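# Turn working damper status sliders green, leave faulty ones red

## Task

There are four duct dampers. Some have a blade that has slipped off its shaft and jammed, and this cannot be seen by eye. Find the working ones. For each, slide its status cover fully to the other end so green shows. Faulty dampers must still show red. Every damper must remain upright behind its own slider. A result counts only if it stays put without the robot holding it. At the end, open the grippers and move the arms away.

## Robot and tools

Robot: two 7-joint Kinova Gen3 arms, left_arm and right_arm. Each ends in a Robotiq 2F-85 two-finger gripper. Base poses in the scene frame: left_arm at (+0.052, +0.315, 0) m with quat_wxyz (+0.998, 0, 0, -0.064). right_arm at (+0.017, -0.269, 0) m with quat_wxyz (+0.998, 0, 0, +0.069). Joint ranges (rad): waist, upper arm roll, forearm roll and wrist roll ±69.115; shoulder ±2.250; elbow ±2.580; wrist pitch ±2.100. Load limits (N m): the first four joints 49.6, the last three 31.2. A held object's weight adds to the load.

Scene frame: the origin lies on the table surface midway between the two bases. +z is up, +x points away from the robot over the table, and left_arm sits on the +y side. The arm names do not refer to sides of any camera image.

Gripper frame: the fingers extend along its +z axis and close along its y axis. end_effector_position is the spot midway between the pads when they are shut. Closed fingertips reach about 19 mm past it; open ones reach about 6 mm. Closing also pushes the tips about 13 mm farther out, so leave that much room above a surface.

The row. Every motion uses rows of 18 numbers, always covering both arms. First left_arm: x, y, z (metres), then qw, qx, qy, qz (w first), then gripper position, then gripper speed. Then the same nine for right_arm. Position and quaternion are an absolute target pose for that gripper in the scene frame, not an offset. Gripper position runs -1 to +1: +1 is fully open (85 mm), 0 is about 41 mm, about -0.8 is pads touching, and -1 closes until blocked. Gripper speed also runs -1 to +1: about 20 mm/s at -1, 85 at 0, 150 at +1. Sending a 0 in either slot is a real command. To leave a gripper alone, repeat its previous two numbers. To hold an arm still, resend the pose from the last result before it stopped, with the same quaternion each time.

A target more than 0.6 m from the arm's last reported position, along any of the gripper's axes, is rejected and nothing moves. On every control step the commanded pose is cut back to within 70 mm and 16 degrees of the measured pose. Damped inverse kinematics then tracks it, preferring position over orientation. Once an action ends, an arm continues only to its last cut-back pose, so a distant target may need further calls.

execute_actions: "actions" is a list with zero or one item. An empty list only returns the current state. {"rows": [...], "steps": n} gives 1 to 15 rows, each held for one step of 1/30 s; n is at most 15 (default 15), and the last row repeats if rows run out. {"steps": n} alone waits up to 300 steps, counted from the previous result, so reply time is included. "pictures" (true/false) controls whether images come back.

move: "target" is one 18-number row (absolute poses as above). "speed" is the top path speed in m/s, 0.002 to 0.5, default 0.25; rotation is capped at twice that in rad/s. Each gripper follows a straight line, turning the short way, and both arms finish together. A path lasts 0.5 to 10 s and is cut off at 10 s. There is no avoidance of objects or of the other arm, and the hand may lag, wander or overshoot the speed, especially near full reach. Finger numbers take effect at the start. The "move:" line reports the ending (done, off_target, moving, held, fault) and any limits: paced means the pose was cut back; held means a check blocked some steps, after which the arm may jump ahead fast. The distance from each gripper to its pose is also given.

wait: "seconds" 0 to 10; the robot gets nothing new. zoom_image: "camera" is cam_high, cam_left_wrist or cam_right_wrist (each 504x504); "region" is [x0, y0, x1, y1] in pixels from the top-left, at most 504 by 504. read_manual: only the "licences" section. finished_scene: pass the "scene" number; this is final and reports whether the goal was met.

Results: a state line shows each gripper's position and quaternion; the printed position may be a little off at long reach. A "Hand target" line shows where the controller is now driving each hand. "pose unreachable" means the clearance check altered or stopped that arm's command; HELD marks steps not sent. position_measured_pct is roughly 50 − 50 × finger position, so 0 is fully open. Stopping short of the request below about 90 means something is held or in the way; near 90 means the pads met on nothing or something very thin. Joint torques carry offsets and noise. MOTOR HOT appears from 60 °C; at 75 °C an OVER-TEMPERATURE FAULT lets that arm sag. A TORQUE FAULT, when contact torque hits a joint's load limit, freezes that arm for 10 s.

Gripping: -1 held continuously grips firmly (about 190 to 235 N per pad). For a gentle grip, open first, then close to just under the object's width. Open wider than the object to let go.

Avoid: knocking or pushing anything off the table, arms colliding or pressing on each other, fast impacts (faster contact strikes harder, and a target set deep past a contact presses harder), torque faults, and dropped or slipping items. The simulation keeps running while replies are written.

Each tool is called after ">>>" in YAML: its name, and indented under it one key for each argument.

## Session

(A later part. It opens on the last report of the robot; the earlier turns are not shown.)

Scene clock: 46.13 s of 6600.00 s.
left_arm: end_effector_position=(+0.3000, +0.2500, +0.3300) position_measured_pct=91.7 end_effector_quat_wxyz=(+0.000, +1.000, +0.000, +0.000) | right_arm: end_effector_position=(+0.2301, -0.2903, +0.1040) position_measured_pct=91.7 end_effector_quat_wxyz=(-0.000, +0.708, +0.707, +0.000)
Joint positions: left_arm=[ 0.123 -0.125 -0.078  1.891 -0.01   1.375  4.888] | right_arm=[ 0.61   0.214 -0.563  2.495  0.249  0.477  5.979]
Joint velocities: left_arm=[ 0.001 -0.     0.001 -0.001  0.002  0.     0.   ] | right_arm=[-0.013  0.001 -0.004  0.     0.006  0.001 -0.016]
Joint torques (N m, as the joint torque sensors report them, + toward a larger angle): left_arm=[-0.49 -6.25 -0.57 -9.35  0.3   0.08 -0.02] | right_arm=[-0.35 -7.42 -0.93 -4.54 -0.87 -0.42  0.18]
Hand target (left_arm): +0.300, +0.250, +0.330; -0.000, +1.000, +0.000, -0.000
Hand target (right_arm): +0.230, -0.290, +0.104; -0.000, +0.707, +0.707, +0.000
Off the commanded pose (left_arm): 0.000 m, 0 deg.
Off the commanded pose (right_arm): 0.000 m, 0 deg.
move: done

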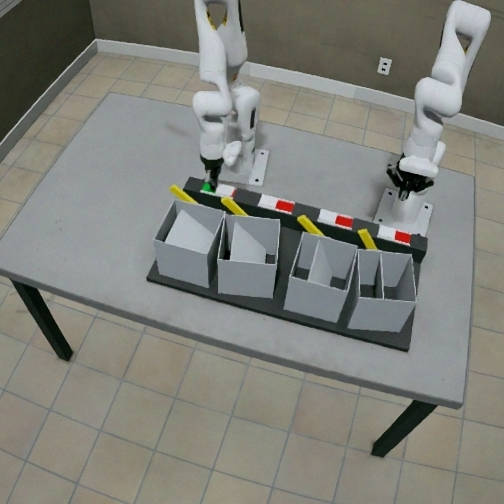

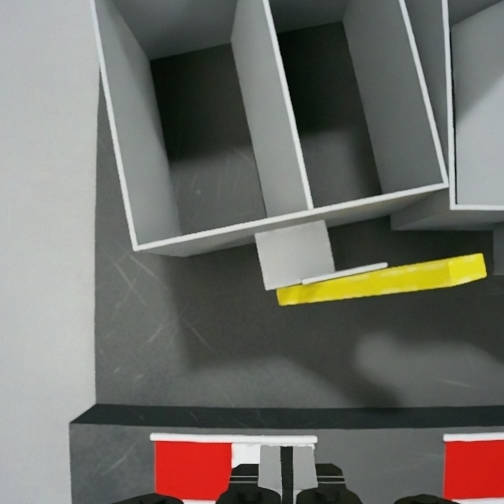

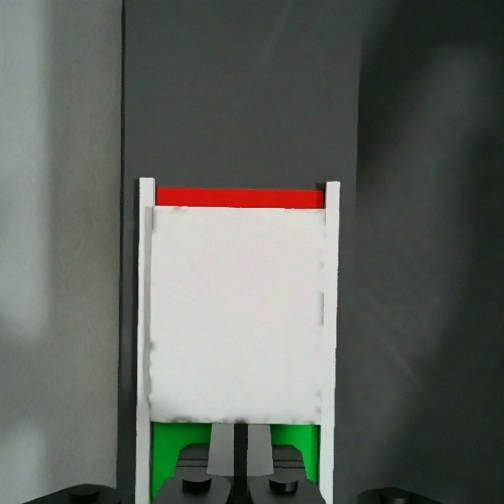

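>>> move:
  target: [0.3,0.25,0.33,0,1,0,0,-1,0,0.23,-0.284,0.104,0,0.707,0.707,0,-1,0]
  speed: 0.03

>>> move:
  target: [0.3,0.25,0.33,0,1,0,0,-1,0,0.23,-0.29,0.14,0,0.707,0.707,0,-1,0]

>>> move:
  target: [0.3,0.25,0.33,0,1,0,0,-1,0,0.23,-0.17,0.104,0,0.707,0.707,0,-1,0]
  speed: 0.1

>>> move:
  target: [0.3,0.25,0.33,0,1,0,0,-1,0,0.23,-0.099,0.104,0,0.707,0.707,0,-1,0]
  speed: 0.05

>>> move:
  target: [0.3,0.25,0.33,0,1,0,0,-1,0,0.23,-0.12,0.18,0,0.707,0.707,0,-1,0]

Scene clock: 51.13 s of 6600.00 s.
left_arm: end_effector_position=(+0.3000, +0.2500, +0.3300) position_measured_pct=91.7 end_effector_quat_wxyz=(+0.000, +1.000, -0.000, +0.000) | right_arm: end_effector_position=(+0.2300, -0.2855, +0.1041) position_measured_pct=91.7 end_effector_quat_wxyz=(+0.001, +0.708, +0.706, -0.001)
Joint positions: left_arm=[ 0.123 -0.125 -0.078  1.891 -0.01   1.375  4.888] | right_arm=[ 0.587  0.213 -0.566  2.497  0.253  0.478  5.949]
Joint velocities: left_arm=[-0.003  0.     0.    -0.     0.    -0.    -0.   ] | right_arm=[-0.002 -0.001 -0.002 -0.     0.006  0.    -0.009]
Joint torques (N m, as the joint torque sensors report them, + toward a larger angle): left_arm=[-0.23 -6.84 -0.14 -8.95  0.1   0.11 -0.14] | right_arm=[-1.76 -6.86 -2.87 -3.68 -1.76 -0.8   0.58]
Hand target (left_arm): +0.300, +0.250, +0.330; -0.000, +1.000, +0.000, -0.000
Hand target (right_arm): +0.230, -0.284, +0.104; -0.000, +0.707, +0.707, +0.000
Off the commanded pose (left_arm): 0.000 m, 0 deg.
Off the commanded pose (right_arm): 0.001 m, 0 deg.
After step 90, 1.30 s passed at rest.
move: done

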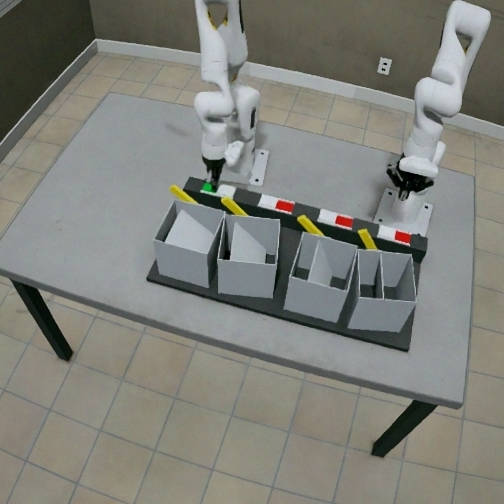

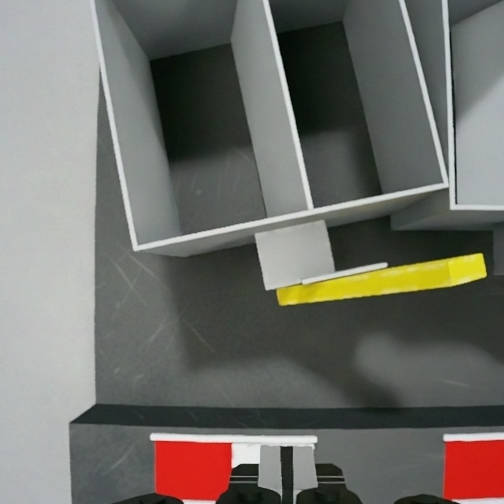

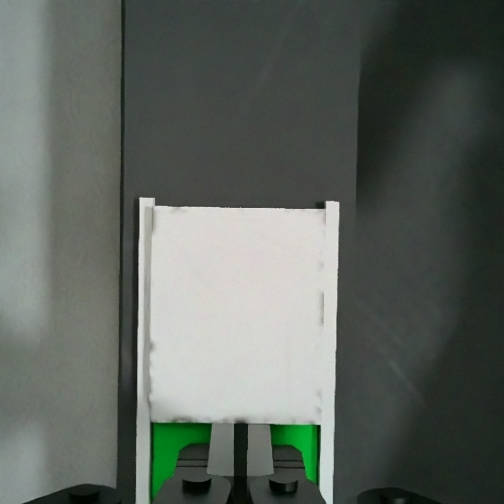

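Scene clock: 52.00 s of 6600.00 s.
left_arm: end_effector_position=(+0.3000, +0.2500, +0.3300) position_measured_pct=91.7 end_effector_quat_wxyz=(+0.000, +1.000, +0.000, +0.000) | right_arm: end_effector_position=(+0.2299, -0.2897, +0.1399) position_measured_pct=91.7 end_effector_quat_wxyz=(-0.000, +0.707, +0.707, +0.000)
Joint positions: left_arm=[ 0.123 -0.125 -0.078  1.891 -0.01   1.375  4.888] | right_arm=[ 0.689  0.089 -0.603  2.429  0.084  0.641  6.166]
Joint velocities: left_arm=[-0.001 -0.    -0.     0.001  0.001  0.     0.   ] | right_arm=[ 0.008 -0.009  0.005 -0.003 -0.008  0.005  0.015]
Joint torques (N m, as the joint torque sensors report them, + toward a larger angle): left_arm=[-0.43 -6.9  -0.61 -9.06  0.24  0.1   0.04] | right_arm=[-0.51 -6.06 -0.38 -5.31 -0.41 -0.63  0.56]
Hand target (left_arm): +0.300, +0.250, +0.330; -0.000, +1.000, +0.000, -0.000
Hand target (right_arm): +0.230, -0.290, +0.140; -0.000, +0.707, +0.707, +0.000
Off the commanded pose (left_arm): 0.000 m, 0 deg.
Off the commanded pose (right_arm): 0.000 m, 0 deg.
move: done

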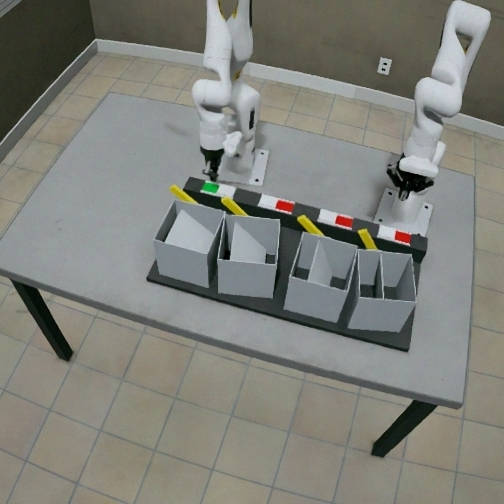

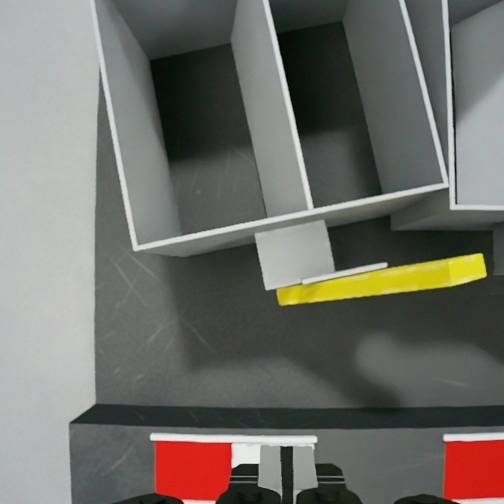

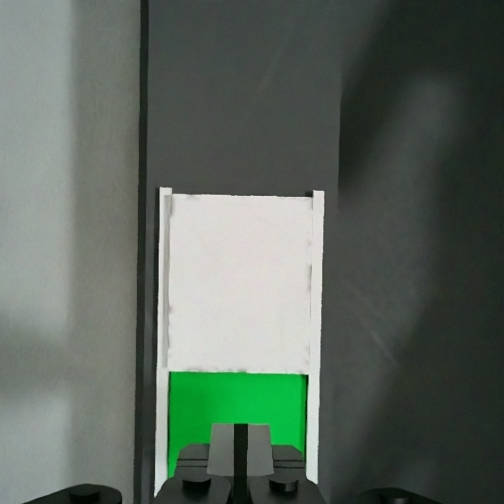

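Scene clock: 53.70 s of 6600.00 s.
left_arm: end_effector_position=(+0.3000, +0.2500, +0.3300) position_measured_pct=91.7 end_effector_quat_wxyz=(-0.000, +1.000, +0.000, +0.000) | right_arm: end_effector_position=(+0.2301, -0.1700, +0.1040) position_measured_pct=91.7 end_effector_quat_wxyz=(-0.000, +0.708, +0.706, +0.000)
Joint positions: left_arm=[ 0.123 -0.125 -0.078  1.891 -0.01   1.375  4.888] | right_arm=[ 0.158  0.268 -0.661  2.434  0.333  0.518  5.365]
Joint velocities: left_arm=[-0.001 -0.     0.    -0.002 -0.002  0.    -0.   ] | right_arm=[-0.023  0.007 -0.001 -0.     0.013  0.002 -0.022]
Joint torques (N m, as the joint torque sensors report them, + toward a larger angle): left_arm=[-0.36 -6.85 -0.2  -8.92  0.3  -0.04 -0.05] | right_arm=[-0.34 -8.19 -0.77 -4.69 -0.33 -0.26 -0.18]
Hand target (left_arm): +0.300, +0.250, +0.330; -0.000, +1.000, +0.000, -0.000
Hand target (right_arm): +0.230, -0.170, +0.104; -0.000, +0.707, +0.707, -0.000
Off the commanded pose (left_arm): 0.000 m, 0 deg.
Off the commanded pose (right_arm): 0.000 m, 0 deg.
move: done

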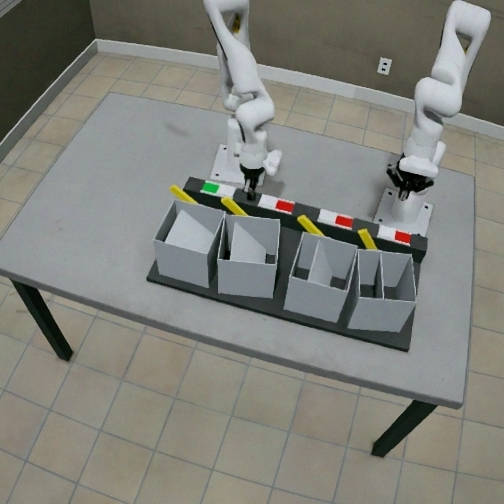

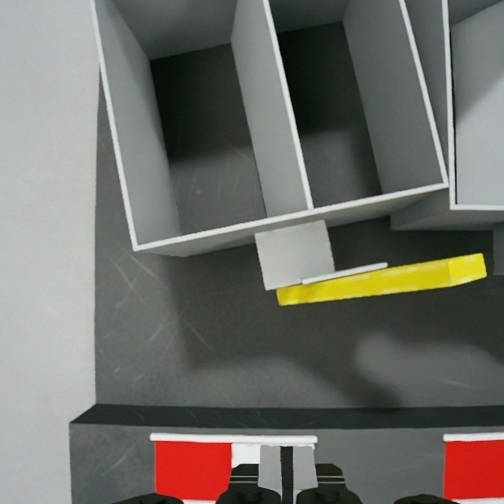

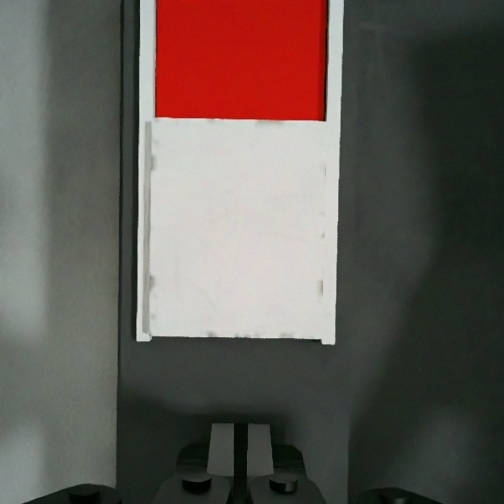

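Scene clock: 55.47 s of 6600.00 s.
left_arm: end_effector_position=(+0.3000, +0.2500, +0.3300) position_measured_pct=91.7 end_effector_quat_wxyz=(+0.000, +1.000, -0.000, +0.000) | right_arm: end_effector_position=(+0.2298, -0.0999, +0.1040) position_measured_pct=91.7 end_effector_quat_wxyz=(+0.000, +0.708, +0.707, -0.001)
Joint positions: left_arm=[ 0.123 -0.125 -0.078  1.891 -0.01   1.375  4.888] | right_arm=[-0.095  0.337 -0.65   2.329  0.377  0.575  5.105]
Joint velocities: left_arm=[-0.     0.    -0.001  0.001  0.     0.     0.   ] | right_arm=[-0.009  0.004 -0.001 -0.004  0.004  0.002 -0.009]
Joint torques (N m, as the joint torque sensors report them, + toward a larger angle): left_arm=[-0.58 -6.71 -0.68 -8.81  0.19 -0.14 -0.06] | right_arm=[-0.79 -9.15 -1.57 -5.38 -0.39 -0.82  0.06]
Hand target (left_arm): +0.300, +0.250, +0.330; -0.000, +1.000, +0.000, -0.000
Hand target (right_arm): +0.230, -0.099, +0.104; -0.000, +0.707, +0.707, -0.000
Off the commanded pose (left_arm): 0.000 m, 0 deg.
Off the commanded pose (right_arm): 0.001 m, 0 deg.
move: done

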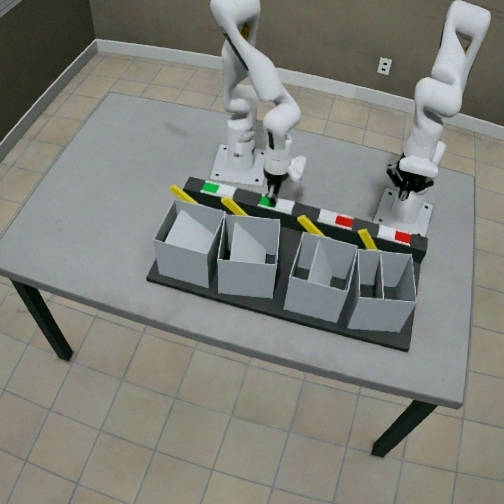

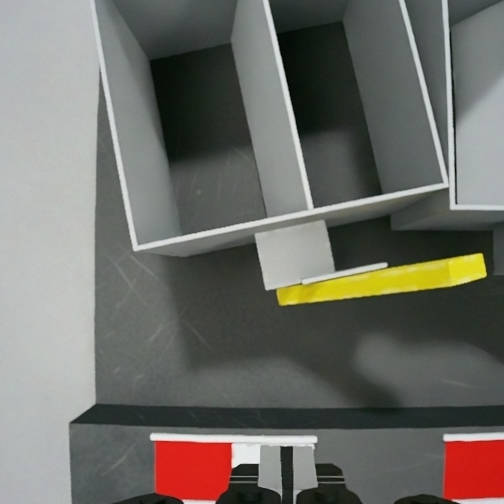

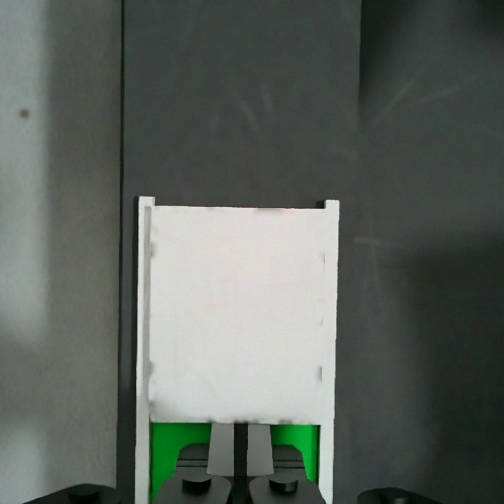

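Scene clock: 56.50 s of 6600.00 s.
left_arm: end_effector_position=(+0.3000, +0.2500, +0.3300) position_measured_pct=91.7 end_effector_quat_wxyz=(+0.000, +1.000, +0.000, +0.000) | right_arm: end_effector_position=(+0.2297, -0.1198, +0.1801) position_measured_pct=91.7 end_effector_quat_wxyz=(-0.000, +0.707, +0.708, +0.000)
Joint positions: left_arm=[ 0.123 -0.125 -0.078  1.891 -0.01   1.375  4.888] | right_arm=[ 0.107  0.104 -0.723  2.231  0.092  0.835  5.471]
Joint velocities: left_arm=[ 0.002  0.    -0.     0.001  0.002 -0.     0.   ] | right_arm=[ 0.005 -0.007  0.004 -0.001 -0.004  0.001  0.01 ]
Joint torques (N m, as the joint torque sensors report them, + toward a larger angle): left_arm=[-0.51 -6.85 -0.26 -9.1   0.21 -0.05  0.1 ] | right_arm=[-0.15 -6.73  0.14 -6.97 -0.29 -0.38  0.01]
Hand target (left_arm): +0.300, +0.250, +0.330; -0.000, +1.000, +0.000, -0.000
Hand target (right_arm): +0.230, -0.120, +0.180; -0.000, +0.707, +0.707, +0.000
Off the commanded pose (left_arm): 0.000 m, 0 deg.
Off the commanded pose (right_arm): 0.000 m, 0 deg.
move: done

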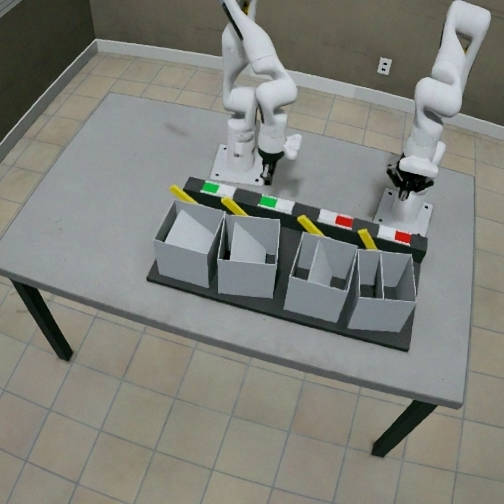

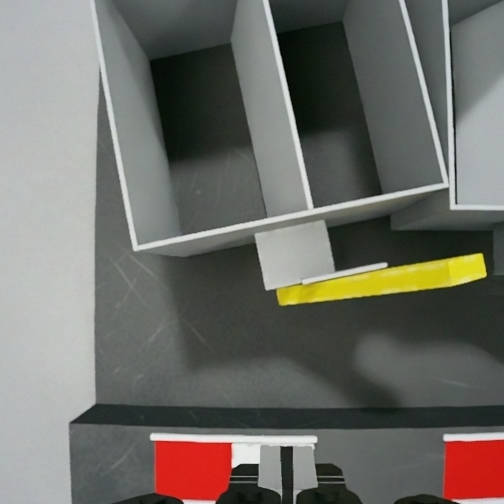

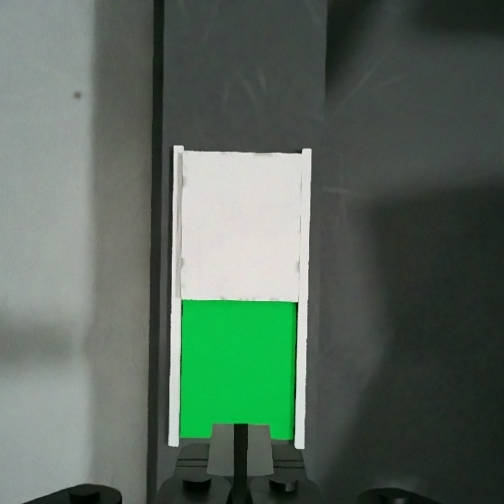

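>>> finished_scene:
  scene: 1

The scene is finished: the task was done.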